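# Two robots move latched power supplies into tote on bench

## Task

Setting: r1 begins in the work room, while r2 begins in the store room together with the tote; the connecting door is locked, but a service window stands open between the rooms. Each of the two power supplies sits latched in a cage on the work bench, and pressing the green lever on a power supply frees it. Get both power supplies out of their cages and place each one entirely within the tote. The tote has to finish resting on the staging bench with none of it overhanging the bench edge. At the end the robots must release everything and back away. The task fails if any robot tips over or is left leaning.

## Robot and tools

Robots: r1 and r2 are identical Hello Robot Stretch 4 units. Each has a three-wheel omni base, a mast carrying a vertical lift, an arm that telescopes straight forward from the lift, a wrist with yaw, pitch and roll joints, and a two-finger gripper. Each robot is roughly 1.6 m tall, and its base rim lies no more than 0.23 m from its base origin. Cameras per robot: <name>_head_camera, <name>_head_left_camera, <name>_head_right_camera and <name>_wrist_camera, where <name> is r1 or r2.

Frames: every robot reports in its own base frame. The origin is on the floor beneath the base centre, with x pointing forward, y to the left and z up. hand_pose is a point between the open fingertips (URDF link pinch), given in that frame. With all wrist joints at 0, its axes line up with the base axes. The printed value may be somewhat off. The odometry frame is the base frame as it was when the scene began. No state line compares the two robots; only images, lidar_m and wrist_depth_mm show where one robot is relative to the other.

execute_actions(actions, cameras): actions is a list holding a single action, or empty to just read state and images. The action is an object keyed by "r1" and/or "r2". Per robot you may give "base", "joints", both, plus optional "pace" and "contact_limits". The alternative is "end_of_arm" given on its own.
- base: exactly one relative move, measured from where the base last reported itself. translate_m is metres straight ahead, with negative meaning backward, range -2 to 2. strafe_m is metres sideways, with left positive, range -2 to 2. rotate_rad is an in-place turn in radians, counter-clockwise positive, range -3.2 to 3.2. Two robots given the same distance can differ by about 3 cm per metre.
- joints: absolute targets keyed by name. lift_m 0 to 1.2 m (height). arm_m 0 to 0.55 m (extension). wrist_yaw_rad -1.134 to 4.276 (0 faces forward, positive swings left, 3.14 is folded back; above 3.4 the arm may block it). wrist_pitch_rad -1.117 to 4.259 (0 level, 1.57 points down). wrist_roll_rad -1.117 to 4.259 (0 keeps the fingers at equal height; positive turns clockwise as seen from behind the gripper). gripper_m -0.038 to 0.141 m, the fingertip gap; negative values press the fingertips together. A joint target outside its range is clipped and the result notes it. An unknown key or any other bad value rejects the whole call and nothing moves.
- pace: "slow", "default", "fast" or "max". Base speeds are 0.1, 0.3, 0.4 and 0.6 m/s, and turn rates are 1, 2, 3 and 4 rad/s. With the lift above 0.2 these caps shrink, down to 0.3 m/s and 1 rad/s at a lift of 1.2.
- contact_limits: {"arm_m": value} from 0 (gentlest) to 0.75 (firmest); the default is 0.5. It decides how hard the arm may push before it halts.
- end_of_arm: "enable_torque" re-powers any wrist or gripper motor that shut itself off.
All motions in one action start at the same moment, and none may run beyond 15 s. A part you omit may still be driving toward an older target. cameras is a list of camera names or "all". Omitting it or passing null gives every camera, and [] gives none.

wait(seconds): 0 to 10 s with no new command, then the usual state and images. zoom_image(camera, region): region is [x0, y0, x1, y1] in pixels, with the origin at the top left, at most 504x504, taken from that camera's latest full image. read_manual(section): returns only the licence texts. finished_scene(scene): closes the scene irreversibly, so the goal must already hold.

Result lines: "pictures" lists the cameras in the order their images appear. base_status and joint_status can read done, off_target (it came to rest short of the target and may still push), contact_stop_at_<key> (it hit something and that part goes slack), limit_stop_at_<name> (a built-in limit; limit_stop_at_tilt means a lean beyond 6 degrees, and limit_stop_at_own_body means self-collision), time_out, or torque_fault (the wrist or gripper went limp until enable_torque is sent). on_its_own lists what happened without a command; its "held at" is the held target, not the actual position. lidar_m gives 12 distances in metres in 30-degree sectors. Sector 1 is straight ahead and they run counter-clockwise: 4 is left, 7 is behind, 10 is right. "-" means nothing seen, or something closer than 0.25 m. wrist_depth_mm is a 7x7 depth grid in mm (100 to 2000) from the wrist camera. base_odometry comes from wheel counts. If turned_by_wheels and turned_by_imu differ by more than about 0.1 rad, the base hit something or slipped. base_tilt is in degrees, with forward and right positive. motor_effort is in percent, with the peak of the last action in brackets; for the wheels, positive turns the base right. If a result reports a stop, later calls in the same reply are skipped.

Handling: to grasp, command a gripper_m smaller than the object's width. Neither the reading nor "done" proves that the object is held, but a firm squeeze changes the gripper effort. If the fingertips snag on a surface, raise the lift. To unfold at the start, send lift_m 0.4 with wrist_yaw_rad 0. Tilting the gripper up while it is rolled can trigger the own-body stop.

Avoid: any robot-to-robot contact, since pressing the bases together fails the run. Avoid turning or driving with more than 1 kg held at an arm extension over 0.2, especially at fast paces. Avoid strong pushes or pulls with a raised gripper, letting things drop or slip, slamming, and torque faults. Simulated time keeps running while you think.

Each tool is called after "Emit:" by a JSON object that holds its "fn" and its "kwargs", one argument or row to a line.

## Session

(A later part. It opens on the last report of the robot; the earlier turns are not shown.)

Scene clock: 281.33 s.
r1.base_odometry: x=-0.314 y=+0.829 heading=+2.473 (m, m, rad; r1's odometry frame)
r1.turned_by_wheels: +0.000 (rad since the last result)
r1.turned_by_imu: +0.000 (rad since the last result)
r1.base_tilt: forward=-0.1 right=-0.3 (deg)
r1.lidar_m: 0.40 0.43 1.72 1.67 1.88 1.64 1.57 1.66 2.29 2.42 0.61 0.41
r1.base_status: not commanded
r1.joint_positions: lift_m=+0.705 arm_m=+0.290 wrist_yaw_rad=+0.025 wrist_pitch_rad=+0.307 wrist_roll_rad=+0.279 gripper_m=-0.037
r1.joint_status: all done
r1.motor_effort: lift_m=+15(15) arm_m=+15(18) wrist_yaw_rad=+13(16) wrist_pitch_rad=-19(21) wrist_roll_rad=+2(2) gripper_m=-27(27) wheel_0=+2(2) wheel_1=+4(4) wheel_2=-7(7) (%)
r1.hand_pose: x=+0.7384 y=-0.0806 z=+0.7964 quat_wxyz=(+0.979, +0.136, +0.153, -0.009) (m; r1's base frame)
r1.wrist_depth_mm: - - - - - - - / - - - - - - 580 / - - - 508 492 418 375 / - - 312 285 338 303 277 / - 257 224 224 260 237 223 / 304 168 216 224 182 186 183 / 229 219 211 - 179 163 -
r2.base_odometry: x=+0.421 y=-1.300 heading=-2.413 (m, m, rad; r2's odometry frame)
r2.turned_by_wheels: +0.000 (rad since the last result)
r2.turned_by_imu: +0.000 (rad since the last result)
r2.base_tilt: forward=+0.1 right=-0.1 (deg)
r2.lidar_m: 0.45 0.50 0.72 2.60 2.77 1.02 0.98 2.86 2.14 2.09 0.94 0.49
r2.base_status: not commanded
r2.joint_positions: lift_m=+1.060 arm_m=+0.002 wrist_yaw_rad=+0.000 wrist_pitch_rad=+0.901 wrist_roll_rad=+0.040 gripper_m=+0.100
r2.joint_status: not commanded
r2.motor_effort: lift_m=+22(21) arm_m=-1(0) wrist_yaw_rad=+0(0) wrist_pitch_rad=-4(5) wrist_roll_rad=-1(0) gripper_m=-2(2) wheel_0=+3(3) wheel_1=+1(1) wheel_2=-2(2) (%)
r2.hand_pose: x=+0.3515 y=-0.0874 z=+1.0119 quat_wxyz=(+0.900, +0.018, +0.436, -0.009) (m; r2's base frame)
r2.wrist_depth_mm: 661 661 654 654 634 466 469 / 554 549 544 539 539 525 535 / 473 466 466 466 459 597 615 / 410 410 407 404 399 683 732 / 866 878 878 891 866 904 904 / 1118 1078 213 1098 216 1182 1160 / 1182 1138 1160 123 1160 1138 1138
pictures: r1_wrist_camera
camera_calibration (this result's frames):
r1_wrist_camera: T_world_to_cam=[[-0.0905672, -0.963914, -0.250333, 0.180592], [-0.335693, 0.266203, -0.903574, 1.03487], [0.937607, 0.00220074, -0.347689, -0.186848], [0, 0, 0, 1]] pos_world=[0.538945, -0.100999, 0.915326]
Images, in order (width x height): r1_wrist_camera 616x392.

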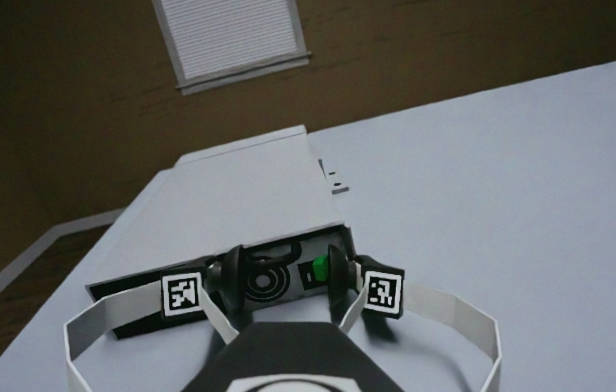

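Deep grip now. Pull.

Emit:
{"fn": "execute_actions", "kwargs": {
  "actions": [
    {"r1":{"joints":{"arm_m":0.281},"pace":"slow"}}
  ],
  "cameras": ["r1_wrist_camera"]
}}

Emit:
{"fn": "zoom_image", "kwargs": {
  "camera": "r1_wrist_camera",
  "region": [160, 150, 440, 350]
}}

Scene clock: 282.43 s.
r1.base_odometry: x=-0.314 y=+0.829 heading=+2.473 (m, m, rad; r1's odometry frame)
r1.turned_by_wheels: +0.001 (rad since the last result)
r1.turned_by_imu: +0.001 (rad since the last result)
r1.base_tilt: forward=+0.0 right=-0.4 (deg)
r1.lidar_m: 0.40 0.42 1.70 1.67 1.89 1.65 1.56 1.66 2.29 2.43 0.57 0.40
r1.base_status: not commanded
r1.joint_positions: lift_m=+0.705 arm_m=+0.283 wrist_yaw_rad=+0.034 wrist_pitch_rad=+0.301 wrist_roll_rad=+0.279 gripper_m=-0.037
r1.joint_status: all done
r1.motor_effort: lift_m=+17(17) arm_m=-11(16) wrist_yaw_rad=-12(14) wrist_pitch_rad=-3(21) wrist_roll_rad=+3(1) gripper_m=-31(34) wheel_0=+1(2) wheel_1=+2(4) wheel_2=+1(7) (%)
r1.hand_pose: x=+0.7322 y=-0.0781 z=+0.7979 quat_wxyz=(+0.979, +0.135, +0.151, -0.004) (m; r1's base frame)
r1.wrist_depth_mm: - - - - - - - / - - - - - - 597 / - - - 517 512 430 384 / - - 322 286 349 310 283 / - 279 231 228 259 242 229 / 991 166 199 226 183 187 187 / 236 220 214 - 182 166 -
r2.base_odometry: x=+0.421 y=-1.300 heading=-2.413 (m, m, rad; r2's odometry frame)
r2.turned_by_wheels: +0.000 (rad since the last result)
r2.turned_by_imu: +0.000 (rad since the last result)
r2.base_tilt: forward=+0.1 right=-0.2 (deg)
r2.lidar_m: 0.45 0.51 0.74 2.64 2.77 1.02 0.98 2.90 2.16 2.10 0.92 0.48
r2.base_status: not commanded
r2.joint_positions: lift_m=+1.060 arm_m=+0.002 wrist_yaw_rad=+0.000 wrist_pitch_rad=+0.901 wrist_roll_rad=+0.040 gripper_m=+0.100
r2.joint_status: not commanded
r2.motor_effort: lift_m=+21(22) arm_m=+0(0) wrist_yaw_rad=+1(0) wrist_pitch_rad=-5(4) wrist_roll_rad=-1(0) gripper_m=-2(1) wheel_0=+3(3) wheel_1=+1(1) wheel_2=-1(2) (%)
r2.hand_pose: x=+0.3515 y=-0.0874 z=+1.0119 quat_wxyz=(+0.900, +0.018, +0.436, -0.009) (m; r2's base frame)
r2.wrist_depth_mm: 661 661 654 647 640 469 466 / 554 549 549 539 535 525 530 / 469 469 466 462 459 597 615 / 410 410 407 404 402 676 732 / 878 891 891 891 866 904 904 / 1118 1078 213 1098 216 1160 1160 / 1160 1160 1182 123 1182 1138 1160
pictures: r1_wrist_camera
camera_calibration (this result's frames):
r1_wrist_camera: T_world_to_cam=[[-0.0804416, -0.964681, -0.250837, 0.175748], [-0.332948, 0.263204, -0.905466, 1.03272], [0.939508, 0.0106786, -0.342362, -0.18549], [0, 0, 0, 1]] pos_world=[0.532251, -0.100296, 0.915677]
Images, in order (width x height): r1_wrist_camera 616x392.

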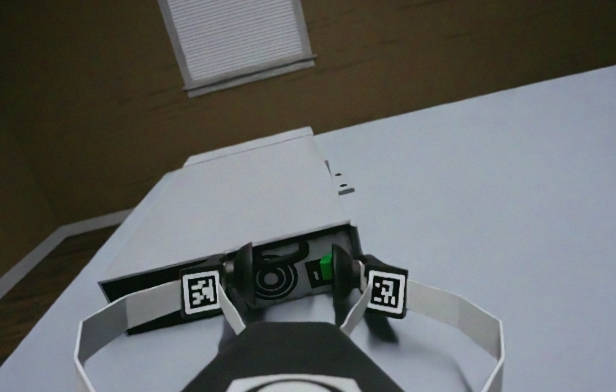

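Region (160, 150, 440, 350) of r1_wrist_camera's 616x392 image, scaled by 1.800; it fills the top 360 rows of this view, and the rest is white.

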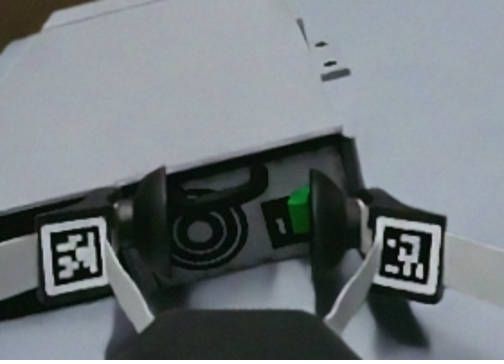

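Emit:
{"fn": "execute_actions", "kwargs": {
  "actions": [
    {"r1":{"base":{"strafe_m":-0.005},"joints":{"arm_m":0.278},"pace":"slow"}}
  ],
  "cameras": ["r1_wrist_camera"]
}}

Emit:
{"fn": "zoom_image", "kwargs": {
  "camera": "r1_wrist_camera",
  "region": [160, 150, 440, 350]
}}

Scene clock: 283.30 s.
r1.base_odometry: x=-0.311 y=+0.833 heading=+2.474 (m, m, rad; r1's odometry frame)
r1.turned_by_wheels: +0.001 (rad since the last result)
r1.turned_by_imu: +0.001 (rad since the last result)
r1.base_tilt: forward=-0.1 right=-0.3 (deg)
r1.lidar_m: 0.39 0.42 1.74 1.66 1.91 1.64 1.57 1.63 2.29 2.44 0.57 0.40
r1.base_status: done
r1.joint_positions: lift_m=+0.705 arm_m=+0.280 wrist_yaw_rad=+0.037 wrist_pitch_rad=+0.300 wrist_roll_rad=+0.279 gripper_m=-0.037
r1.joint_status: all done
r1.on_its_own: wrist_yaw_rad is at rest, and its effort (-21) is outside its rest range (-13 to +13)
r1.motor_effort: lift_m=+17(17) arm_m=-12(14) wrist_yaw_rad=-21(22) wrist_pitch_rad=-1(3) wrist_roll_rad=+1(1) gripper_m=-35(34) wheel_0=+4(3) wheel_1=+0(3) wheel_2=+5(6) (%)
r1.hand_pose: x=+0.7296 y=-0.0771 z=+0.7981 quat_wxyz=(+0.979, +0.135, +0.151, -0.003) (m; r1's base frame)
r1.wrist_depth_mm: - - - - - - - / - - - - - - 597 / - - - 521 512 433 384 / - - 325 293 351 309 283 / - 279 234 230 263 241 228 / 320 166 200 229 182 189 187 / 237 222 215 - 182 165 -
r2.base_odometry: x=+0.421 y=-1.300 heading=-2.413 (m, m, rad; r2's odometry frame)
r2.turned_by_wheels: +0.000 (rad since the last result)
r2.turned_by_imu: +0.000 (rad since the last result)
r2.base_tilt: forward=+0.2 right=-0.2 (deg)
r2.lidar_m: 0.47 0.50 0.71 2.63 2.78 1.02 1.00 2.91 2.16 2.09 0.95 0.47
r2.base_status: not commanded
r2.joint_positions: lift_m=+1.060 arm_m=+0.002 wrist_yaw_rad=+0.000 wrist_pitch_rad=+0.901 wrist_roll_rad=+0.040 gripper_m=+0.100
r2.joint_status: not commanded
r2.motor_effort: lift_m=+22(21) arm_m=-1(0) wrist_yaw_rad=+0(0) wrist_pitch_rad=-4(4) wrist_roll_rad=+1(1) gripper_m=-1(2) wheel_0=+3(3) wheel_1=+1(1) wheel_2=-1(2) (%)
r2.hand_pose: x=+0.3515 y=-0.0874 z=+1.0119 quat_wxyz=(+0.900, +0.018, +0.436, -0.009) (m; r2's base frame)
r2.wrist_depth_mm: 661 661 654 640 640 466 469 / 554 549 544 539 535 530 530 / 469 466 466 462 459 597 615 / 410 410 404 404 402 676 732 / 878 878 878 891 866 904 904 / 1118 1098 213 1078 216 1182 1182 / 1138 1160 1160 123 1160 1118 1138
pictures: r1_wrist_camera
camera_calibration (this result's frames):
r1_wrist_camera: T_world_to_cam=[[-0.0768712, -0.964949, -0.250927, 0.173982], [-0.33314, 0.262066, -0.905726, 1.03207], [0.939739, 0.0139697, -0.341609, -0.183567], [0, 0, 0, 1]] pos_world=[0.529702, -0.100022, 0.91572]
Images, in order (width x height): r1_wrist_camera 616x392.

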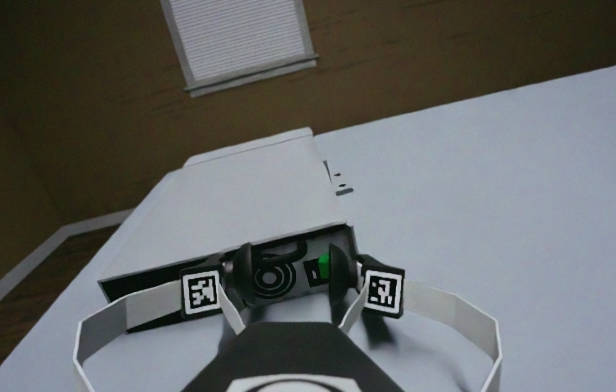

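Region (160, 150, 440, 350) of r1_wrist_camera's 616x392 image, scaled by 1.800; it fills the top 360 rows of this view, and the rest is white.

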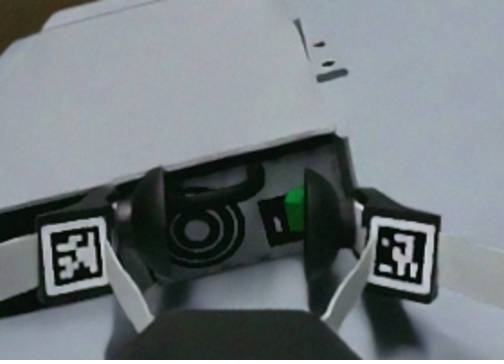

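Emit:
{"fn": "execute_actions", "kwargs": {
  "actions": [
    {"r1":{"base":{"strafe_m":-0.010},"joints":{"arm_m":0.2765},"pace":"slow"}}
  ],
  "cameras": ["r1_wrist_camera"]
}}

Emit:
{"fn": "zoom_image", "kwargs": {
  "camera": "r1_wrist_camera",
  "region": [160, 150, 440, 350]
}}

Scene clock: 284.27 s.
r1.base_odometry: x=-0.305 y=+0.841 heading=+2.476 (m, m, rad; r1's odometry frame)
r1.turned_by_wheels: +0.002 (rad since the last result)
r1.turned_by_imu: +0.003 (rad since the last result)
r1.base_tilt: forward=-0.1 right=-0.4 (deg)
r1.lidar_m: 0.38 0.43 1.70 1.69 1.95 1.65 1.58 1.65 2.31 2.41 0.57 0.41
r1.base_status: done
r1.joint_positions: lift_m=+0.705 arm_m=+0.278 wrist_yaw_rad=+0.044 wrist_pitch_rad=+0.301 wrist_roll_rad=+0.280 gripper_m=-0.037
r1.joint_status: all done
r1.on_its_own: wrist_yaw_rad is at rest, and its effort (-42) is outside its rest range (-13 to +13)
r1.motor_effort: lift_m=+17(17) arm_m=-7(10) wrist_yaw_rad=-42(42) wrist_pitch_rad=-4(5) wrist_roll_rad=-2(1) gripper_m=-26(32) wheel_0=+16(15) wheel_1=+7(7) wheel_2=+6(5) (%)
r1.hand_pose: x=+0.7277 y=-0.0751 z=+0.7979 quat_wxyz=(+0.979, +0.135, +0.152, +0.001) (m; r1's base frame)
r1.wrist_depth_mm: - - - - - - - / - - - - - - 591 / - - - 517 504 427 384 / - - 324 289 347 307 281 / - 281 233 231 266 240 226 / 1008 166 200 221 180 195 186 / 237 221 215 - 181 165 -
r2.base_odometry: x=+0.421 y=-1.300 heading=-2.413 (m, m, rad; r2's odometry frame)
r2.turned_by_wheels: +0.000 (rad since the last result)
r2.turned_by_imu: +0.000 (rad since the last result)
r2.base_tilt: forward=+0.1 right=-0.2 (deg)
r2.lidar_m: 0.47 0.50 0.71 2.64 2.76 1.04 0.99 2.88 2.16 2.10 0.98 0.48
r2.base_status: not commanded
r2.joint_positions: lift_m=+1.060 arm_m=+0.002 wrist_yaw_rad=+0.000 wrist_pitch_rad=+0.901 wrist_roll_rad=+0.040 gripper_m=+0.100
r2.joint_status: not commanded
r2.motor_effort: lift_m=+21(21) arm_m=+0(0) wrist_yaw_rad=+0(1) wrist_pitch_rad=-4(4) wrist_roll_rad=+1(1) gripper_m=-2(1) wheel_0=+3(3) wheel_1=+1(1) wheel_2=-2(1) (%)
r2.hand_pose: x=+0.3515 y=-0.0874 z=+1.0119 quat_wxyz=(+0.900, +0.018, +0.436, -0.009) (m; r2's base frame)
r2.wrist_depth_mm: 661 661 661 654 647 466 466 / 549 549 544 539 535 530 530 / 473 469 462 462 462 597 615 / 413 410 404 404 399 676 723 / 866 891 878 891 866 904 904 / 1118 1098 213 1098 216 1182 1160 / 1182 1160 1138 123 1138 1118 1160
pictures: r1_wrist_camera
camera_calibration (this result's frames):
r1_wrist_camera: T_world_to_cam=[[-0.0705767, -0.965203, -0.251798, 0.171768], [-0.335844, 0.260682, -0.905126, 1.03204], [0.93927, 0.020684, -0.342556, -0.180253], [0, 0, 0, 1]] pos_world=[0.528034, -0.0995156, 0.91563]
Images, in order (width x height): r1_wrist_camera 616x392.

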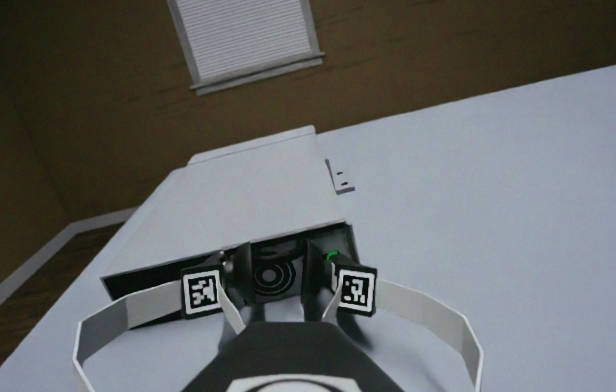

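Region (160, 150, 440, 350) of r1_wrist_camera's 616x392 image, scaled by 1.800; it fills the top 360 rows of this view, and the rest is white.

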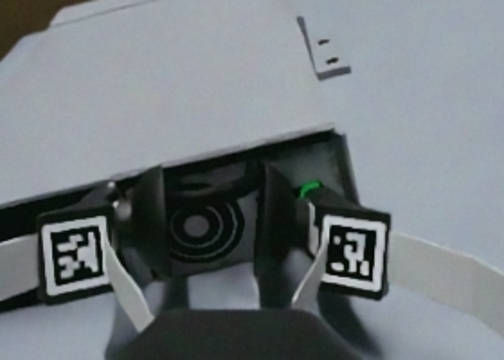

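Emit:
{"fn": "execute_actions", "kwargs": {
  "actions": [
    {"r1":{"base":{"strafe_m":0.012},"joints":{"arm_m":0.2745},"pace":"slow"}}
  ],
  "cameras": ["r1_wrist_camera"]
}}

Emit:
{"fn": "zoom_image", "kwargs": {
  "camera": "r1_wrist_camera",
  "region": [200, 180, 400, 330]
}}

Scene clock: 285.50 s.
r1.base_odometry: x=-0.312 y=+0.832 heading=+2.477 (m, m, rad; r1's odometry frame)
r1.turned_by_wheels: +0.001 (rad since the last result)
r1.turned_by_imu: +0.001 (rad since the last result)
r1.base_tilt: forward=+0.0 right=-0.4 (deg)
r1.lidar_m: 0.37 0.43 1.70 1.66 1.93 1.66 1.57 1.65 2.34 2.43 0.57 0.42
r1.base_status: done
r1.joint_positions: lift_m=+0.705 arm_m=+0.277 wrist_yaw_rad=+0.040 wrist_pitch_rad=+0.299 wrist_roll_rad=+0.280 gripper_m=-0.037
r1.joint_status: all done
r1.on_its_own: wrist_yaw_rad is at rest, and its effort (-29) is outside its rest range (-13 to +13)
r1.motor_effort: lift_m=+17(17) arm_m=-12(11) wrist_yaw_rad=-29(44) wrist_pitch_rad=+2(4) wrist_roll_rad=-3(1) gripper_m=-31(30) wheel_0=+0(15) wheel_1=+1(12) wheel_2=+8(6) (%)
r1.hand_pose: x=+0.7264 y=-0.0764 z=+0.7984 quat_wxyz=(+0.979, +0.135, +0.150, -0.001) (m; r1's base frame)
r1.wrist_depth_mm: - - - - - - - / - - - - - - 603 / - - - 517 517 436 387 / - - 327 286 351 312 285 / - 294 236 233 259 242 228 / 1708 163 196 223 183 195 187 / 244 223 216 - 182 164 -
r2.base_odometry: x=+0.421 y=-1.300 heading=-2.413 (m, m, rad; r2's odometry frame)
r2.turned_by_wheels: +0.000 (rad since the last result)
r2.turned_by_imu: +0.000 (rad since the last result)
r2.base_tilt: forward=+0.2 right=-0.2 (deg)
r2.lidar_m: 0.44 0.49 0.73 2.63 2.77 1.02 0.99 2.87 2.17 2.08 0.93 0.49
r2.base_status: not commanded
r2.joint_positions: lift_m=+1.060 arm_m=+0.002 wrist_yaw_rad=+0.000 wrist_pitch_rad=+0.901 wrist_roll_rad=+0.040 gripper_m=+0.100
r2.joint_status: not commanded
r2.motor_effort: lift_m=+21(21) arm_m=+0(1) wrist_yaw_rad=+0(0) wrist_pitch_rad=-5(4) wrist_roll_rad=-1(3) gripper_m=-1(2) wheel_0=+3(3) wheel_1=+1(1) wheel_2=-2(2) (%)
r2.hand_pose: x=+0.3515 y=-0.0874 z=+1.0119 quat_wxyz=(+0.900, +0.018, +0.436, -0.009) (m; r2's base frame)
r2.wrist_depth_mm: 661 661 661 654 640 469 469 / 554 544 544 539 535 530 535 / 473 466 466 462 459 597 609 / 413 410 404 404 402 676 732 / 866 878 878 891 854 904 904 / 1118 1078 214 1118 216 1182 1205 / 1182 1138 1182 123 1138 1118 1138
pictures: r1_wrist_camera
camera_calibration (this result's frames):
r1_wrist_camera: T_world_to_cam=[[-0.0746326, -0.964817, -0.252107, 0.17378], [-0.332663, 0.262418, -0.905799, 1.03085], [0.940088, 0.0162645, -0.340544, -0.181369], [0, 0, 0, 1]] pos_world=[0.526398, -0.0998977, 0.915789]
Images, in order (width x height): r1_wrist_camera 616x392.

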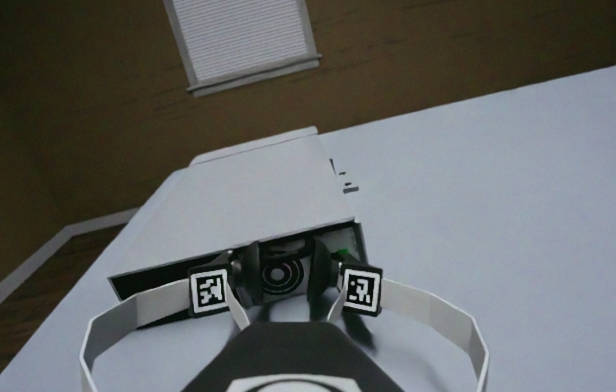

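Region (200, 180, 400, 330) of r1_wrist_camera's 616x392 image, scaled by 2.520; it fills the top 378 rows of this view, and the rest is white.

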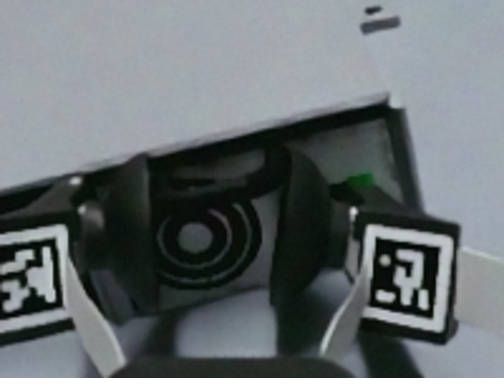

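Lever still part-pressed (held by the finger tip). Pull more.

Emit:
{"fn": "execute_actions", "kwargs": {
  "actions": [
    {"r1":{"base":{"strafe_m":0.003},"joints":{"arm_m":0.270},"pace":"slow"}}
  ],
  "cameras": ["r1_wrist_camera"]
}}

Emit:
{"fn": "zoom_image", "kwargs": {
  "camera": "r1_wrist_camera",
  "region": [200, 180, 400, 330]
}}

Scene clock: 286.30 s.
r1.base_odometry: x=-0.314 y=+0.829 heading=+2.477 (m, m, rad; r1's odometry frame)
r1.turned_by_wheels: +0.000 (rad since the last result)
r1.turned_by_imu: +0.000 (rad since the last result)
r1.base_tilt: forward=-0.1 right=-0.3 (deg)
r1.lidar_m: 0.40 0.43 1.69 1.67 1.91 1.63 1.58 1.63 2.34 2.42 0.56 0.41
r1.base_status: done
r1.joint_positions: lift_m=+0.705 arm_m=+0.271 wrist_yaw_rad=+0.031 wrist_pitch_rad=+0.306 wrist_roll_rad=+0.280 gripper_m=-0.037
r1.joint_status: all done
r1.motor_effort: lift_m=+19(19) arm_m=-8(18) wrist_yaw_rad=-3(29) wrist_pitch_rad=-19(22) wrist_roll_rad=-1(3) gripper_m=-19(31) wheel_0=+1(2) wheel_1=+2(7) wheel_2=+0(6) (%)
r1.hand_pose: x=+0.7199 y=-0.0789 z=+0.7963 quat_wxyz=(+0.979, +0.136, +0.153, -0.006) (m; r1's base frame)
r1.wrist_depth_mm: - - - - - - - / - - - - - - 569 / - - - 466 484 415 370 / - - 309 271 336 300 274 / - 287 241 226 254 236 219 / 306 256 181 199 174 193 183 / 233 212 210 - 176 160 -
r2.base_odometry: x=+0.421 y=-1.300 heading=-2.413 (m, m, rad; r2's odometry frame)
r2.turned_by_wheels: +0.000 (rad since the last result)
r2.turned_by_imu: +0.000 (rad since the last result)
r2.base_tilt: forward=+0.2 right=-0.2 (deg)
r2.lidar_m: 0.45 0.50 0.73 2.64 2.79 1.03 0.98 2.89 2.18 2.10 0.97 0.50
r2.base_status: not commanded
r2.joint_positions: lift_m=+1.060 arm_m=+0.002 wrist_yaw_rad=+0.000 wrist_pitch_rad=+0.901 wrist_roll_rad=+0.040 gripper_m=+0.100
r2.joint_status: not commanded
r2.motor_effort: lift_m=+21(22) arm_m=+0(1) wrist_yaw_rad=+0(0) wrist_pitch_rad=-4(4) wrist_roll_rad=+1(3) gripper_m=-2(1) wheel_0=+3(3) wheel_1=+1(1) wheel_2=-1(2) (%)
r2.hand_pose: x=+0.3515 y=-0.0874 z=+1.0119 quat_wxyz=(+0.900, +0.018, +0.436, -0.009) (m; r2's base frame)
r2.wrist_depth_mm: 661 668 654 647 647 466 466 / 554 554 544 539 535 525 530 / 473 469 462 462 459 591 615 / 413 407 407 404 399 683 732 / 891 878 878 904 866 904 904 / 1118 1060 214 1098 216 1160 1160 / 1182 1160 1160 123 1138 1138 1138
pictures: r1_wrist_camera
camera_calibration (this result's frames):
r1_wrist_camera: T_world_to_cam=[[-0.0848663, -0.964209, -0.251194, 0.17707], [-0.336867, 0.265024, -0.903484, 1.02878], [0.93772, 0.00794365, -0.347302, -0.169533], [0, 0, 0, 1]] pos_world=[0.520565, -0.100573, 0.915089]
Images, in order (width x height): r1_wrist_camera 616x392.

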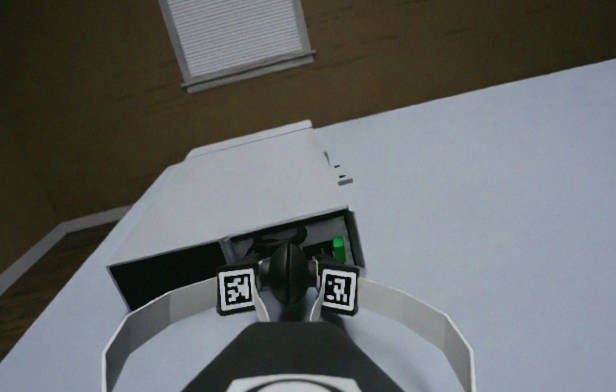

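Region (200, 180, 400, 330) of r1_wrist_camera's 616x392 image, scaled by 2.520; it fills the top 378 rows of this view, and the rest is white.

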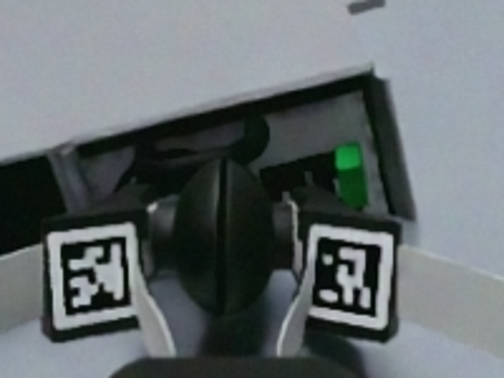

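Emit:
{"fn": "execute_actions", "kwargs": {
  "actions": [
    {"r1":{"joints":{"arm_m":0.24}}}
  ],
  "cameras": []
}}

Emit:
{"fn": "execute_actions", "kwargs": {
  "actions": [
    {"r1":{"joints":{"gripper_m":0.036,"wrist_roll_rad":0.03,"lift_m":0.718,"arm_m":0.25}}}
  ],
  "cameras": ["r1_wrist_camera"]
}}

Emit:
{"fn": "zoom_image", "kwargs": {
  "camera": "r1_wrist_camera",
  "region": [200, 180, 400, 330]
}}

Scene clock: 289.97 s.
r1.base_odometry: x=-0.314 y=+0.829 heading=+2.477 (m, m, rad; r1's odometry frame)
r1.turned_by_wheels: +0.000 (rad since the last result)
r1.turned_by_imu: +0.000 (rad since the last result)
r1.base_tilt: forward=-0.1 right=-0.4 (deg)
r1.lidar_m: 0.40 0.42 1.70 1.67 1.92 1.65 1.57 1.66 2.31 2.43 0.57 0.39
r1.base_status: not commanded
r1.joint_positions: lift_m=+0.705 arm_m=+0.242 wrist_yaw_rad=+0.030 wrist_pitch_rad=+0.302 wrist_roll_rad=+0.280 gripper_m=-0.037
r1.joint_status: all done
r1.motor_effort: lift_m=+19(19) arm_m=-9(9) wrist_yaw_rad=-2(3) wrist_pitch_rad=-7(19) wrist_roll_rad=+0(0) gripper_m=-19(21) wheel_0=+1(1) wheel_1=+2(2) wheel_2=+0(0) (%)
r1.hand_pose: x=+0.6904 y=-0.0791 z=+0.7974 quat_wxyz=(+0.979, +0.136, +0.151, -0.006) (m; r1's base frame)
r1.wrist_depth_mm: - - - - - - - / - - - - - - 603 / - - - 492 508 430 382 / - - 320 279 347 309 282 / - 329 273 258 265 240 227 / 319 273 180 200 174 196 186 / 239 214 214 - 179 163 -
r2.base_odometry: x=+0.421 y=-1.300 heading=-2.413 (m, m, rad; r2's odometry frame)
r2.turned_by_wheels: +0.000 (rad since the last result)
r2.turned_by_imu: +0.001 (rad since the last result)
r2.base_tilt: forward=+0.1 right=-0.2 (deg)
r2.lidar_m: 0.47 0.50 0.71 2.62 2.78 1.02 0.99 2.88 2.15 2.09 0.96 0.49
r2.base_status: not commanded
r2.joint_positions: lift_m=+1.060 arm_m=+0.002 wrist_yaw_rad=+0.000 wrist_pitch_rad=+0.901 wrist_roll_rad=+0.040 gripper_m=+0.100
r2.joint_status: not commanded
r2.motor_effort: lift_m=+21(22) arm_m=-1(0) wrist_yaw_rad=+0(0) wrist_pitch_rad=-4(4) wrist_roll_rad=-1(3) gripper_m=-2(0) wheel_0=+3(3) wheel_1=+1(1) wheel_2=-2(1) (%)
r2.hand_pose: x=+0.3515 y=-0.0874 z=+1.0119 quat_wxyz=(+0.900, +0.018, +0.436, -0.009) (m; r2's base frame)
r2.wrist_depth_mm: 661 661 654 647 640 466 469 / 549 549 544 539 539 530 530 / 473 469 466 462 459 597 615 / 413 410 404 404 402 676 732 / 878 878 891 878 842 904 891 / 1118 1078 213 1098 216 1182 1160 / 1182 1138 1160 123 1160 1118 1138
pictures: none
No camera images: the call's "cameras" was empty. Leave "cameras" out to get every camera's image.

Scene clock: 291.40 s.
r1.base_odometry: x=-0.314 y=+0.829 heading=+2.477 (m, m, rad; r1's odometry frame)
r1.turned_by_wheels: +0.000 (rad since the last result)
r1.turned_by_imu: +0.000 (rad since the last result)
r1.base_tilt: forward=+0.0 right=-0.4 (deg)
r1.lidar_m: 0.39 0.41 1.71 1.69 1.90 1.65 1.58 1.67 2.33 2.43 0.56 0.40
r1.base_status: not commanded
r1.joint_positions: lift_m=+0.718 arm_m=+0.248 wrist_yaw_rad=+0.030 wrist_pitch_rad=+0.302 wrist_roll_rad=+0.030 gripper_m=+0.036
r1.joint_status: all done
r1.motor_effort: lift_m=+23(23) arm_m=+9(8) wrist_yaw_rad=-3(1) wrist_pitch_rad=-9(8) wrist_roll_rad=-4(4) gripper_m=-3(20) wheel_0=+1(1) wheel_1=+1(2) wheel_2=+0(0) (%)
r1.hand_pose: x=+0.6972 y=-0.0791 z=+0.8101 quat_wxyz=(+0.988, +0.013, +0.151, +0.013) (m; r1's base frame)
r1.wrist_depth_mm: - - - - - - - / - - - - - - - / - - 640 574 - - - / - 439 319 319 445 449 455 / 976 300 264 266 325 324 320 / 246 249 189 242 193 251 252 / 204 204 213 - 208 206 208
r2.base_odometry: x=+0.421 y=-1.300 heading=-2.413 (m, m, rad; r2's odometry frame)
r2.turned_by_wheels: +0.000 (rad since the last result)
r2.turned_by_imu: +0.000 (rad since the last result)
r2.base_tilt: forward=+0.0 right=-0.3 (deg)
r2.lidar_m: 0.46 0.49 0.72 2.63 2.72 1.04 0.99 2.88 2.16 2.11 0.96 0.47
r2.base_status: not commanded
r2.joint_positions: lift_m=+1.060 arm_m=+0.002 wrist_yaw_rad=+0.000 wrist_pitch_rad=+0.901 wrist_roll_rad=+0.040 gripper_m=+0.100
r2.joint_status: not commanded
r2.motor_effort: lift_m=+21(22) arm_m=-1(1) wrist_yaw_rad=+0(0) wrist_pitch_rad=-5(5) wrist_roll_rad=-1(0) gripper_m=-1(2) wheel_0=+3(3) wheel_1=+1(1) wheel_2=-1(2) (%)
r2.hand_pose: x=+0.3515 y=-0.0874 z=+1.0119 quat_wxyz=(+0.900, +0.018, +0.436, -0.009) (m; r2's base frame)
r2.wrist_depth_mm: 668 661 661 654 647 466 469 / 549 549 544 535 539 525 530 / 473 469 462 462 455 591 615 / 413 407 404 402 399 676 732 / 878 878 878 904 866 891 917 / 1138 1078 213 1098 216 1160 1138 / 1182 1138 1160 123 1160 1118 1138
pictures: r1_wrist_camera
camera_calibration (this result's frames):
r1_wrist_camera: T_world_to_cam=[[-0.0101984, -0.99981, -0.0166211, -0.0664924], [-0.337122, 0.0190866, -0.941267, 1.04495], [0.941406, -0.0039961, -0.337253, -0.15512], [0, 0, 0, 1]] pos_world=[0.497627, -0.0870441, 0.930153]
Images, in order (width x height): r1_wrist_camera 616x392.

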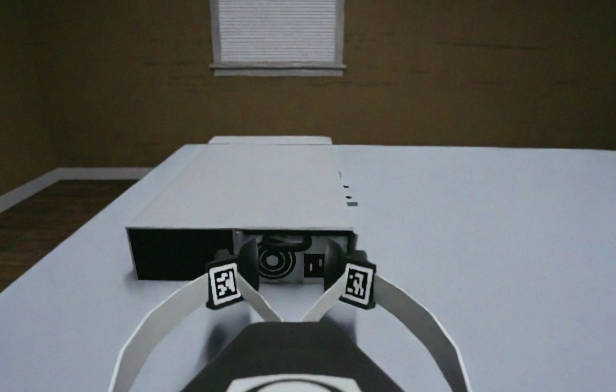

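Region (200, 180, 400, 330) of r1_wrist_camera's 616x392 image, scaled by 2.520; it fills the top 378 rows of this view, and the rest is white.

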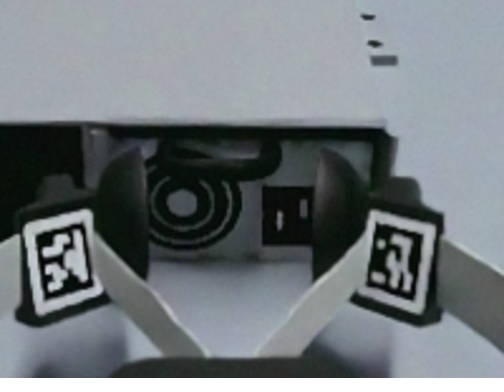

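Emit:
{"fn": "execute_actions", "kwargs": {
  "actions": [
    {"r1":{"base":{"strafe_m":0.005},"joints":{"gripper_m":0.031,"arm_m":0.262},"pace":"slow"}}
  ],
  "cameras": ["r1_wrist_camera"]
}}

Emit:
{"fn": "zoom_image", "kwargs": {
  "camera": "r1_wrist_camera",
  "region": [200, 180, 400, 330]
}}

Scene clock: 292.57 s.
r1.base_odometry: x=-0.317 y=+0.825 heading=+2.477 (m, m, rad; r1's odometry frame)
r1.turned_by_wheels: +0.000 (rad since the last result)
r1.turned_by_imu: +0.000 (rad since the last result)
r1.base_tilt: forward=+0.0 right=-0.4 (deg)
r1.lidar_m: 0.37 0.42 1.72 1.66 1.88 1.66 1.58 1.66 2.31 2.44 0.54 0.42
r1.base_status: done
r1.joint_positions: lift_m=+0.718 arm_m=+0.260 wrist_yaw_rad=+0.030 wrist_pitch_rad=+0.302 wrist_roll_rad=+0.030 gripper_m=+0.031
r1.joint_status: all done
r1.motor_effort: lift_m=+23(23) arm_m=+9(8) wrist_yaw_rad=-1(1) wrist_pitch_rad=-9(8) wrist_roll_rad=-1(1) gripper_m=-4(1) wheel_0=-1(4) wheel_1=+1(5) wheel_2=+0(0) (%)
r1.hand_pose: x=+0.7092 y=-0.0791 z=+0.8101 quat_wxyz=(+0.988, +0.013, +0.151, +0.013) (m; r1's base frame)
r1.wrist_depth_mm: - - - - - - - / - - - - - - - / - - 634 517 - - - / - 480 319 319 449 449 449 / 1661 300 259 254 325 322 325 / 246 248 192 241 189 251 252 / 204 200 213 - 207 205 208
r2.base_odometry: x=+0.421 y=-1.300 heading=-2.413 (m, m, rad; r2's odometry frame)
r2.turned_by_wheels: +0.000 (rad since the last result)
r2.turned_by_imu: +0.000 (rad since the last result)
r2.base_tilt: forward=+0.1 right=-0.2 (deg)
r2.lidar_m: 0.44 0.51 0.71 2.62 2.79 1.01 0.99 2.87 2.16 2.08 0.94 0.48
r2.base_status: not commanded
r2.joint_positions: lift_m=+1.060 arm_m=+0.002 wrist_yaw_rad=+0.000 wrist_pitch_rad=+0.901 wrist_roll_rad=+0.040 gripper_m=+0.100
r2.joint_status: not commanded
r2.motor_effort: lift_m=+21(21) arm_m=+0(1) wrist_yaw_rad=+0(1) wrist_pitch_rad=-4(4) wrist_roll_rad=+0(1) gripper_m=-1(2) wheel_0=+3(3) wheel_1=+1(1) wheel_2=-1(1) (%)
r2.hand_pose: x=+0.3515 y=-0.0874 z=+1.0119 quat_wxyz=(+0.900, +0.018, +0.436, -0.009) (m; r2's base frame)
r2.wrist_depth_mm: 661 661 661 647 640 469 466 / 554 549 544 539 535 530 530 / 469 466 466 462 459 603 621 / 413 407 407 402 402 676 732 / 866 878 891 891 854 904 904 / 1138 1098 213 1098 216 1160 1182 / 1160 1160 1160 123 1138 1118 1138
pictures: r1_wrist_camera
camera_calibration (this result's frames):
r1_wrist_camera: T_world_to_cam=[[-0.0101982, -0.99981, -0.016619, -0.066372], [-0.337122, 0.0190846, -0.941267, 1.04899], [0.941406, -0.00399662, -0.337253, -0.166409], [0, 0, 0, 1]] pos_world=[0.509619, -0.087044, 0.930153]
Images, in order (width x height): r1_wrist_camera 616x392.

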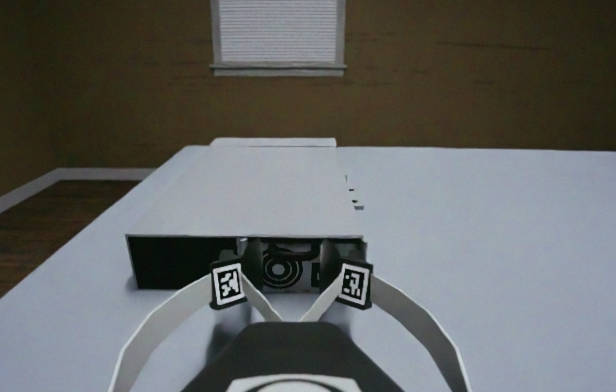

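Region (200, 180, 400, 330) of r1_wrist_camera's 616x392 image, scaled by 2.520; it fills the top 378 rows of this view, and the rest is white.

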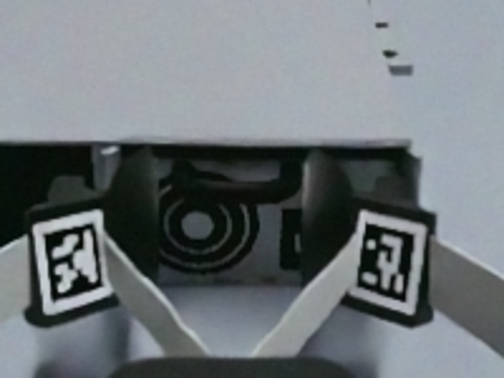

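Emit:
{"fn": "execute_actions", "kwargs": {
  "actions": [
    {"r1":{"joints":{"lift_m":0.721,"arm_m":0.270},"pace":"slow"}}
  ],
  "cameras": []
}}

Emit:
{"fn": "execute_actions", "kwargs": {
  "actions": [
    {"r1":{"joints":{"gripper_m":0.012,"arm_m":0.273},"pace":"slow"}}
  ],
  "cameras": ["r1_wrist_camera"]
}}

Emit:
{"fn": "zoom_image", "kwargs": {
  "camera": "r1_wrist_camera",
  "region": [200, 180, 400, 330]
}}

Scene clock: 294.53 s.
r1.base_odometry: x=-0.317 y=+0.825 heading=+2.477 (m, m, rad; r1's odometry frame)
r1.turned_by_wheels: +0.000 (rad since the last result)
r1.turned_by_imu: +0.000 (rad since the last result)
r1.base_tilt: forward=-0.1 right=-0.4 (deg)
r1.lidar_m: 0.40 0.41 1.71 1.65 1.89 1.66 1.58 1.65 2.34 2.42 0.57 0.42
r1.base_status: not commanded
r1.joint_positions: lift_m=+0.721 arm_m=+0.268 wrist_yaw_rad=+0.029 wrist_pitch_rad=+0.303 wrist_roll_rad=+0.030 gripper_m=+0.031
r1.joint_status: all done
r1.motor_effort: lift_m=+23(23) arm_m=+10(7) wrist_yaw_rad=+0(1) wrist_pitch_rad=-9(11) wrist_roll_rad=-1(3) gripper_m=-4(4) wheel_0=-1(1) wheel_1=+1(0) wheel_2=+0(0) (%)
r1.hand_pose: x=+0.7170 y=-0.0793 z=+0.8129 quat_wxyz=(+0.988, +0.013, +0.151, +0.012) (m; r1's base frame)
r1.wrist_depth_mm: - - - - - - - / - - - - - - - / - - - - - - - / - 480 324 324 452 455 452 / 1661 290 250 249 327 329 325 / 251 251 192 247 189 254 254 / 207 203 216 - 210 208 211
r2.base_odometry: x=+0.421 y=-1.300 heading=-2.413 (m, m, rad; r2's odometry frame)
r2.turned_by_wheels: +0.000 (rad since the last result)
r2.turned_by_imu: +0.000 (rad since the last result)
r2.base_tilt: forward=+0.1 right=-0.2 (deg)
r2.lidar_m: 0.46 0.51 0.71 2.60 2.79 1.03 0.99 2.89 2.14 2.10 0.97 0.49
r2.base_status: not commanded
r2.joint_positions: lift_m=+1.060 arm_m=+0.002 wrist_yaw_rad=+0.000 wrist_pitch_rad=+0.901 wrist_roll_rad=+0.040 gripper_m=+0.100
r2.joint_status: not commanded
r2.motor_effort: lift_m=+21(22) arm_m=+0(0) wrist_yaw_rad=+0(0) wrist_pitch_rad=-4(4) wrist_roll_rad=+0(0) gripper_m=-2(1) wheel_0=+3(3) wheel_1=+1(1) wheel_2=-1(1) (%)
r2.hand_pose: x=+0.3515 y=-0.0874 z=+1.0119 quat_wxyz=(+0.900, +0.018, +0.436, -0.009) (m; r2's base frame)
r2.wrist_depth_mm: 661 661 647 647 640 469 466 / 549 549 544 544 539 530 535 / 469 466 462 462 459 591 615 / 413 407 407 404 402 676 732 / 866 878 878 891 854 904 904 / 1138 1078 213 1118 216 1182 1160 / 1182 1138 1160 123 1138 1138 1138
pictures: none
No camera images: the call's "cameras" was empty. Leave "cameras" out to get every camera's image.

Scene clock: 295.67 s.
r1.base_odometry: x=-0.317 y=+0.825 heading=+2.477 (m, m, rad; r1's odometry frame)
r1.turned_by_wheels: +0.000 (rad since the last result)
r1.turned_by_imu: +0.000 (rad since the last result)
r1.base_tilt: forward=-0.1 right=-0.4 (deg)
r1.lidar_m: 0.39 0.42 1.72 1.67 1.90 1.63 1.58 1.66 2.31 2.42 0.57 0.40
r1.base_status: not commanded
r1.joint_positions: lift_m=+0.721 arm_m=+0.272 wrist_yaw_rad=+0.029 wrist_pitch_rad=+0.306 wrist_roll_rad=+0.030 gripper_m=+0.012
r1.joint_status: all done
r1.motor_effort: lift_m=+23(23) arm_m=+8(10) wrist_yaw_rad=+2(4) wrist_pitch_rad=-17(17) wrist_roll_rad=-2(1) gripper_m=-13(11) wheel_0=-1(0) wheel_1=+0(0) wheel_2=+0(1) (%)
r1.hand_pose: x=+0.7200 y=-0.0794 z=+0.8122 quat_wxyz=(+0.988, +0.013, +0.152, +0.012) (m; r1's base frame)
r1.wrist_depth_mm: - - - - - - - / - - - - - - - / - - 627 504 - - - / - 473 317 319 449 439 449 / 1618 286 246 242 322 324 322 / 247 250 189 242 188 252 251 / 206 198 213 - 214 206 209
r2.base_odometry: x=+0.421 y=-1.300 heading=-2.413 (m, m, rad; r2's odometry frame)
r2.turned_by_wheels: +0.000 (rad since the last result)
r2.turned_by_imu: +0.000 (rad since the last result)
r2.base_tilt: forward=+0.1 right=-0.2 (deg)
r2.lidar_m: 0.47 0.51 0.72 2.64 2.77 1.05 0.99 2.85 2.16 2.09 0.98 0.49
r2.base_status: not commanded
r2.joint_positions: lift_m=+1.060 arm_m=+0.002 wrist_yaw_rad=+0.000 wrist_pitch_rad=+0.901 wrist_roll_rad=+0.040 gripper_m=+0.100
r2.joint_status: not commanded
r2.motor_effort: lift_m=+22(21) arm_m=+0(0) wrist_yaw_rad=+0(0) wrist_pitch_rad=-4(5) wrist_roll_rad=+0(1) gripper_m=+0(3) wheel_0=+3(3) wheel_1=+1(1) wheel_2=-2(1) (%)
r2.hand_pose: x=+0.3515 y=-0.0874 z=+1.0119 quat_wxyz=(+0.900, +0.018, +0.436, -0.009) (m; r2's base frame)
r2.wrist_depth_mm: 668 661 661 647 640 466 469 / 554 549 549 539 539 530 535 / 473 466 466 462 459 597 615 / 413 407 407 404 404 683 741 / 878 878 878 891 854 904 904 / 1138 1078 213 1118 216 1160 1182 / 1205 1182 1182 123 1138 1138 1138
pictures: r1_wrist_camera
camera_calibration (this result's frames):
r1_wrist_camera: T_world_to_cam=[[-0.0111398, -0.999802, -0.0164932, -0.0659059], [-0.340026, 0.0192988, -0.940218, 1.05588], [0.94035, -0.00486572, -0.340173, -0.172755], [0, 0, 0, 1]] pos_world=[0.520741, -0.0871106, 0.9329]
Images, in order (width x height): r1_wrist_camera 616x392.

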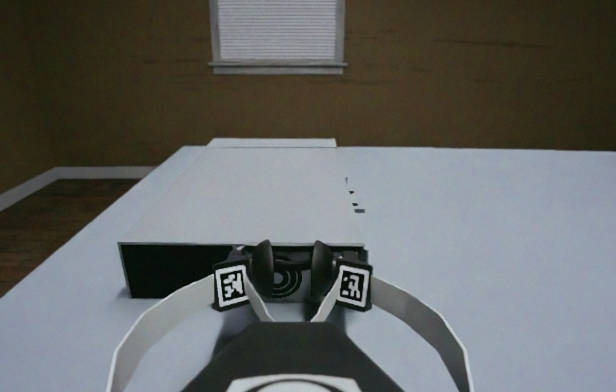

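Region (200, 180, 400, 330) of r1_wrist_camera's 616x392 image, scaled by 2.520; it fills the top 378 rows of this view, and the rest is white.

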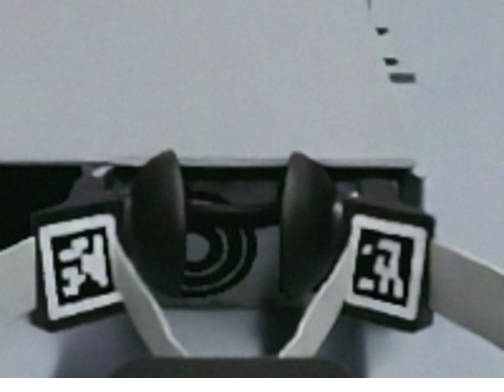

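Emit:
{"fn": "execute_actions", "kwargs": {
  "actions": [
    {"r1":{"joints":{"gripper_m":-0.015,"arm_m":0.280,"lift_m":0.718},"pace":"slow"}}
  ],
  "cameras": []
}}

Emit:
{"fn": "execute_actions", "kwargs": {
  "actions": [
    {"r1":{"joints":{"gripper_m":-0.038,"arm_m":0.285,"lift_m":0.716},"pace":"slow"}}
  ],
  "cameras": []
}}

Emit:
{"fn": "execute_actions", "kwargs": {
  "actions": [
    {"r1":{"joints":{"arm_m":0.277},"pace":"slow"}}
  ],
  "cameras": ["r1_wrist_camera"]
}}

Emit:
{"fn": "zoom_image", "kwargs": {
  "camera": "r1_wrist_camera",
  "region": [200, 180, 400, 330]
}}

Scene clock: 297.10 s.
r1.base_odometry: x=-0.317 y=+0.825 heading=+2.477 (m, m, rad; r1's odometry frame)
r1.turned_by_wheels: +0.000 (rad since the last result)
r1.turned_by_imu: +0.000 (rad since the last result)
r1.base_tilt: forward=+0.0 right=-0.4 (deg)
r1.lidar_m: 0.40 0.42 1.68 1.64 1.86 1.63 1.56 1.67 2.32 2.43 0.55 0.41
r1.base_status: not commanded
r1.joint_positions: lift_m=+0.718 arm_m=+0.278 wrist_yaw_rad=+0.029 wrist_pitch_rad=+0.306 wrist_roll_rad=+0.030 gripper_m=-0.014
r1.joint_status: all done
r1.motor_effort: lift_m=+18(21) arm_m=+9(14) wrist_yaw_rad=+1(11) wrist_pitch_rad=-18(20) wrist_roll_rad=-1(1) gripper_m=-23(25) wheel_0=+1(1) wheel_1=+1(0) wheel_2=-3(4) (%)
r1.hand_pose: x=+0.7269 y=-0.0793 z=+0.8095 quat_wxyz=(+0.988, +0.013, +0.153, +0.012) (m; r1's base frame)
r1.wrist_depth_mm: - - - - - - - / - - - - - - - / - - 615 492 - - - / - 433 307 310 433 436 442 / 976 279 240 240 300 319 317 / 243 234 202 240 184 247 248 / 202 201 210 - 212 202 206
r2.base_odometry: x=+0.421 y=-1.300 heading=-2.413 (m, m, rad; r2's odometry frame)
r2.turned_by_wheels: +0.000 (rad since the last result)
r2.turned_by_imu: +0.000 (rad since the last result)
r2.base_tilt: forward=+0.1 right=-0.2 (deg)
r2.lidar_m: 0.46 0.50 0.70 2.62 2.79 1.02 0.99 2.90 2.15 2.08 0.98 0.49
r2.base_status: not commanded
r2.joint_positions: lift_m=+1.060 arm_m=+0.002 wrist_yaw_rad=+0.000 wrist_pitch_rad=+0.901 wrist_roll_rad=+0.040 gripper_m=+0.100
r2.joint_status: not commanded
r2.motor_effort: lift_m=+21(22) arm_m=+0(1) wrist_yaw_rad=+0(0) wrist_pitch_rad=-5(5) wrist_roll_rad=-1(0) gripper_m=-1(1) wheel_0=+3(3) wheel_1=+1(1) wheel_2=-2(1) (%)
r2.hand_pose: x=+0.3515 y=-0.0874 z=+1.0119 quat_wxyz=(+0.900, +0.018, +0.436, -0.009) (m; r2's base frame)
r2.wrist_depth_mm: 661 661 654 654 640 466 466 / 554 549 544 539 535 525 535 / 473 469 462 459 459 597 621 / 413 410 407 404 399 676 732 / 878 891 891 891 854 904 917 / 1118 1078 213 1098 216 1182 1160 / 1160 1138 1160 123 1138 1118 1160
pictures: none
No camera images: the call's "cameras" was empty. Leave "cameras" out to get every camera's image.

Scene clock: 298.17 s.
r1.base_odometry: x=-0.317 y=+0.825 heading=+2.477 (m, m, rad; r1's odometry frame)
r1.turned_by_wheels: +0.000 (rad since the last result)
r1.turned_by_imu: +0.000 (rad since the last result)
r1.base_tilt: forward=-0.1 right=-0.4 (deg)
r1.lidar_m: 0.38 0.41 1.71 1.67 1.88 1.67 1.55 1.67 2.31 2.43 0.58 0.43
r1.base_status: not commanded
r1.joint_positions: lift_m=+0.716 arm_m=+0.284 wrist_yaw_rad=+0.030 wrist_pitch_rad=+0.306 wrist_roll_rad=+0.030 gripper_m=-0.037
r1.joint_status: all done
r1.motor_effort: lift_m=+18(18) arm_m=+8(13) wrist_yaw_rad=-4(9) wrist_pitch_rad=-16(18) wrist_roll_rad=-3(0) gripper_m=-27(28) wheel_0=+1(1) wheel_1=+0(0) wheel_2=-2(3) (%)
r1.hand_pose: x=+0.7321 y=-0.0791 z=+0.8075 quat_wxyz=(+0.988, +0.013, +0.152, +0.013) (m; r1's base frame)
r1.wrist_depth_mm: - - - - - - - / - - - - - - - / - - 609 488 - - - / - 424 306 306 427 433 433 / 931 278 236 233 297 314 312 / 239 163 195 236 185 245 243 / 200 199 208 - 208 200 203
r2.base_odometry: x=+0.421 y=-1.300 heading=-2.413 (m, m, rad; r2's odometry frame)
r2.turned_by_wheels: +0.000 (rad since the last result)
r2.turned_by_imu: +0.000 (rad since the last result)
r2.base_tilt: forward=+0.1 right=-0.2 (deg)
r2.lidar_m: 0.47 0.51 0.73 2.62 2.78 1.03 1.01 2.87 2.15 2.10 0.95 0.49
r2.base_status: not commanded
r2.joint_positions: lift_m=+1.060 arm_m=+0.002 wrist_yaw_rad=+0.000 wrist_pitch_rad=+0.901 wrist_roll_rad=+0.040 gripper_m=+0.100
r2.joint_status: not commanded
r2.motor_effort: lift_m=+22(22) arm_m=+0(1) wrist_yaw_rad=+0(1) wrist_pitch_rad=-5(5) wrist_roll_rad=-1(1) gripper_m=-2(2) wheel_0=+3(3) wheel_1=+1(1) wheel_2=-2(1) (%)
r2.hand_pose: x=+0.3515 y=-0.0874 z=+1.0119 quat_wxyz=(+0.900, +0.018, +0.436, -0.009) (m; r2's base frame)
r2.wrist_depth_mm: 668 661 654 654 640 462 469 / 554 549 549 539 535 525 530 / 469 473 466 462 459 597 615 / 413 410 404 404 399 676 732 / 878 878 891 891 854 891 891 / 1138 1078 213 1098 216 1160 1182 / 1182 1138 1182 123 1138 1138 1160
pictures: none
No camera images: the call's "cameras" was empty. Leave "cameras" out to get every camera's image.

Scene clock: 299.03 s.
r1.base_odometry: x=-0.317 y=+0.825 heading=+2.477 (m, m, rad; r1's odometry frame)
r1.turned_by_wheels: +0.000 (rad since the last result)
r1.turned_by_imu: +0.000 (rad since the last result)
r1.base_tilt: forward=-0.1 right=-0.3 (deg)
r1.lidar_m: 0.39 0.42 1.69 1.66 1.87 1.63 1.58 1.66 2.33 2.43 0.59 0.43
r1.base_status: not commanded
r1.joint_positions: lift_m=+0.716 arm_m=+0.280 wrist_yaw_rad=+0.035 wrist_pitch_rad=+0.303 wrist_roll_rad=+0.030 gripper_m=-0.037
r1.joint_status: all done
r1.on_its_own: wrist_yaw_rad is at rest, and its effort (-15) is outside its rest range (-13 to +13)
r1.motor_effort: lift_m=+20(20) arm_m=-15(12) wrist_yaw_rad=-15(17) wrist_pitch_rad=-11(17) wrist_roll_rad=-1(2) gripper_m=-34(34) wheel_0=-1(1) wheel_1=-2(2) wheel_2=+4(4) (%)
r1.hand_pose: x=+0.7288 y=-0.0777 z=+0.8080 quat_wxyz=(+0.988, +0.012, +0.151, +0.015) (m; r1's base frame)
r1.wrist_depth_mm: - - - - - - - / - - - - - - - / - - 615 492 - - - / - 462 307 309 433 436 439 / 960 274 236 236 298 317 314 / 241 224 183 237 182 244 245 / 200 200 208 - 210 199 203
r2.base_odometry: x=+0.421 y=-1.300 heading=-2.413 (m, m, rad; r2's odometry frame)
r2.turned_by_wheels: +0.000 (rad since the last result)
r2.turned_by_imu: +0.000 (rad since the last result)
r2.base_tilt: forward=+0.1 right=-0.2 (deg)
r2.lidar_m: 0.47 0.47 0.69 2.64 2.78 1.02 0.99 2.87 2.17 2.08 0.97 0.49
r2.base_status: not commanded
r2.joint_positions: lift_m=+1.060 arm_m=+0.002 wrist_yaw_rad=+0.000 wrist_pitch_rad=+0.901 wrist_roll_rad=+0.040 gripper_m=+0.100
r2.joint_status: not commanded
r2.motor_effort: lift_m=+21(21) arm_m=+0(0) wrist_yaw_rad=+0(0) wrist_pitch_rad=-4(5) wrist_roll_rad=-2(1) gripper_m=-2(1) wheel_0=+3(3) wheel_1=+1(1) wheel_2=-2(1) (%)
r2.hand_pose: x=+0.3515 y=-0.0874 z=+1.0119 quat_wxyz=(+0.900, +0.018, +0.436, -0.009) (m; r2's base frame)
r2.wrist_depth_mm: 661 654 654 647 640 466 469 / 554 549 544 539 539 530 530 / 473 469 466 462 459 597 621 / 413 407 407 404 399 683 732 / 866 878 878 891 866 904 904 / 1138 1078 213 1078 216 1160 1160 / 1160 1160 1160 123 1160 1138 1118
pictures: r1_wrist_camera
camera_calibration (this result's frames):
r1_wrist_camera: T_world_to_cam=[[-0.00511209, -0.999849, -0.0165788, -0.068532], [-0.338146, 0.0173308, -0.940934, 1.05402], [0.94108, 0.000795916, -0.338184, -0.184202], [0, 0, 0, 1]] pos_world=[0.52941, -0.0866421, 0.928332]
Images, in order (width x height): r1_wrist_camera 616x392.

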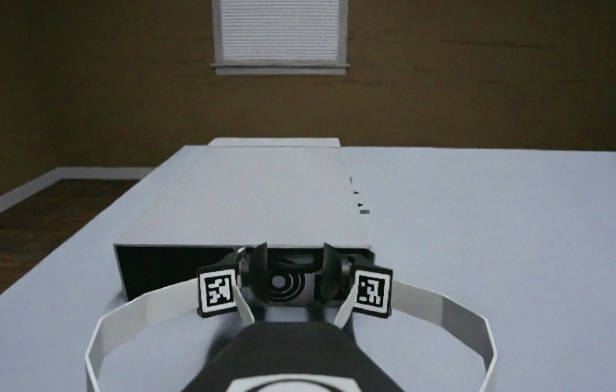

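Region (200, 180, 400, 330) of r1_wrist_camera's 616x392 image, scaled by 2.520; it fills the top 378 rows of this view, and the rest is white.

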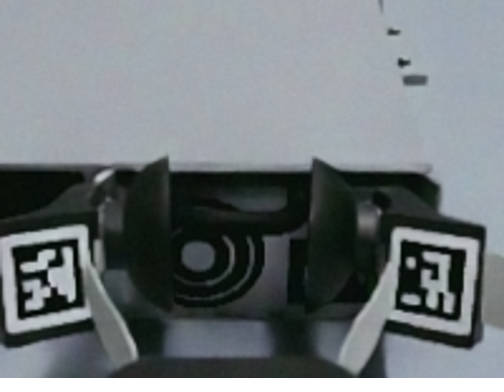

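Emit:
{"fn": "execute_actions", "kwargs": {
  "actions": [
    {"r1":{"base":{"strafe_m":-0.002},"joints":{"arm_m":0.273},"pace":"slow"}}
  ],
  "cameras": ["r1_wrist_camera"]
}}

Emit:
{"fn": "zoom_image", "kwargs": {
  "camera": "r1_wrist_camera",
  "region": [200, 180, 400, 330]
}}

Scene clock: 300.03 s.
r1.base_odometry: x=-0.316 y=+0.827 heading=+2.477 (m, m, rad; r1's odometry frame)
r1.turned_by_wheels: -0.001 (rad since the last result)
r1.turned_by_imu: -0.001 (rad since the last result)
r1.base_tilt: forward=+0.0 right=-0.4 (deg)
r1.lidar_m: 0.40 0.40 1.70 1.68 1.87 1.64 1.56 1.63 2.31 2.43 0.57 0.42
r1.base_status: done
r1.joint_positions: lift_m=+0.716 arm_m=+0.274 wrist_yaw_rad=+0.019 wrist_pitch_rad=+0.303 wrist_roll_rad=+0.030 gripper_m=-0.038
r1.joint_status: all done
r1.on_its_own: wrist_yaw_rad is at rest, and its effort (+29) is outside its rest range (-13 to +13)
r1.motor_effort: lift_m=+20(20) arm_m=-3(14) wrist_yaw_rad=+29(32) wrist_pitch_rad=-8(10) wrist_roll_rad=-3(4) gripper_m=-16(33) wheel_0=-1(2) wheel_1=+1(5) wheel_2=-8(8) (%)
r1.hand_pose: x=+0.7214 y=-0.0821 z=+0.8082 quat_wxyz=(+0.988, +0.014, +0.151, +0.007) (m; r1's base frame)
r1.wrist_depth_mm: - - - - - - - / - - - - - - - / - - 564 627 - - - / - 433 317 319 442 449 452 / 334 274 256 243 322 322 320 / 246 236 180 202 180 251 250 / 204 200 211 - 213 201 206
r2.base_odometry: x=+0.421 y=-1.300 heading=-2.413 (m, m, rad; r2's odometry frame)
r2.turned_by_wheels: +0.000 (rad since the last result)
r2.turned_by_imu: +0.000 (rad since the last result)
r2.base_tilt: forward=+0.1 right=-0.2 (deg)
r2.lidar_m: 0.46 0.51 0.71 2.62 2.78 1.04 0.98 2.88 2.17 2.09 0.96 0.48
r2.base_status: not commanded
r2.joint_positions: lift_m=+1.060 arm_m=+0.002 wrist_yaw_rad=+0.000 wrist_pitch_rad=+0.901 wrist_roll_rad=+0.040 gripper_m=+0.100
r2.joint_status: not commanded
r2.motor_effort: lift_m=+21(21) arm_m=+0(0) wrist_yaw_rad=+0(0) wrist_pitch_rad=-5(4) wrist_roll_rad=+0(2) gripper_m=-1(1) wheel_0=+3(3) wheel_1=+1(1) wheel_2=-1(1) (%)
r2.hand_pose: x=+0.3515 y=-0.0874 z=+1.0119 quat_wxyz=(+0.900, +0.018, +0.436, -0.009) (m; r2's base frame)
r2.wrist_depth_mm: 661 668 661 654 640 466 469 / 559 549 544 544 535 530 530 / 473 469 466 462 459 591 615 / 410 407 404 402 402 683 732 / 891 878 878 891 866 904 904 / 1118 1060 213 1098 216 1160 1160 / 1182 1160 1160 123 1138 1118 1138
pictures: r1_wrist_camera
camera_calibration (this result's frames):
r1_wrist_camera: T_world_to_cam=[[-0.0207742, -0.999647, -0.0165705, -0.0616105], [-0.337236, 0.0226091, -0.941149, 1.0517], [0.941191, -0.0139634, -0.337587, -0.17895], [0, 0, 0, 1]] pos_world=[0.521819, -0.0878656, 0.928378]
Images, in order (width x height): r1_wrist_camera 616x392.

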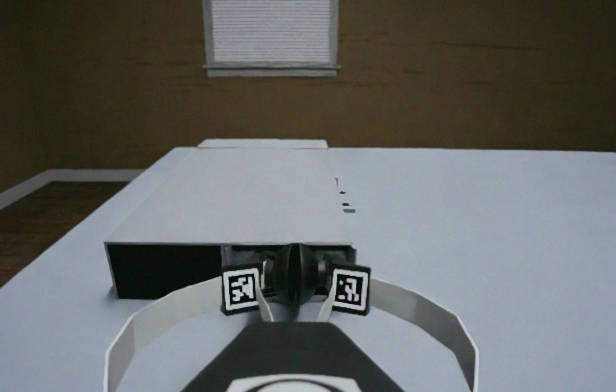

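Region (200, 180, 400, 330) of r1_wrist_camera's 616x392 image, scaled by 2.520; it fills the top 378 rows of this view, and the rest is white.

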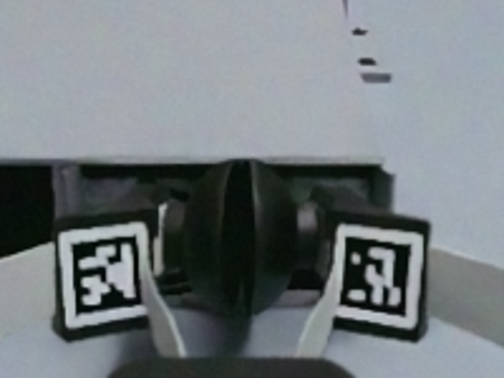

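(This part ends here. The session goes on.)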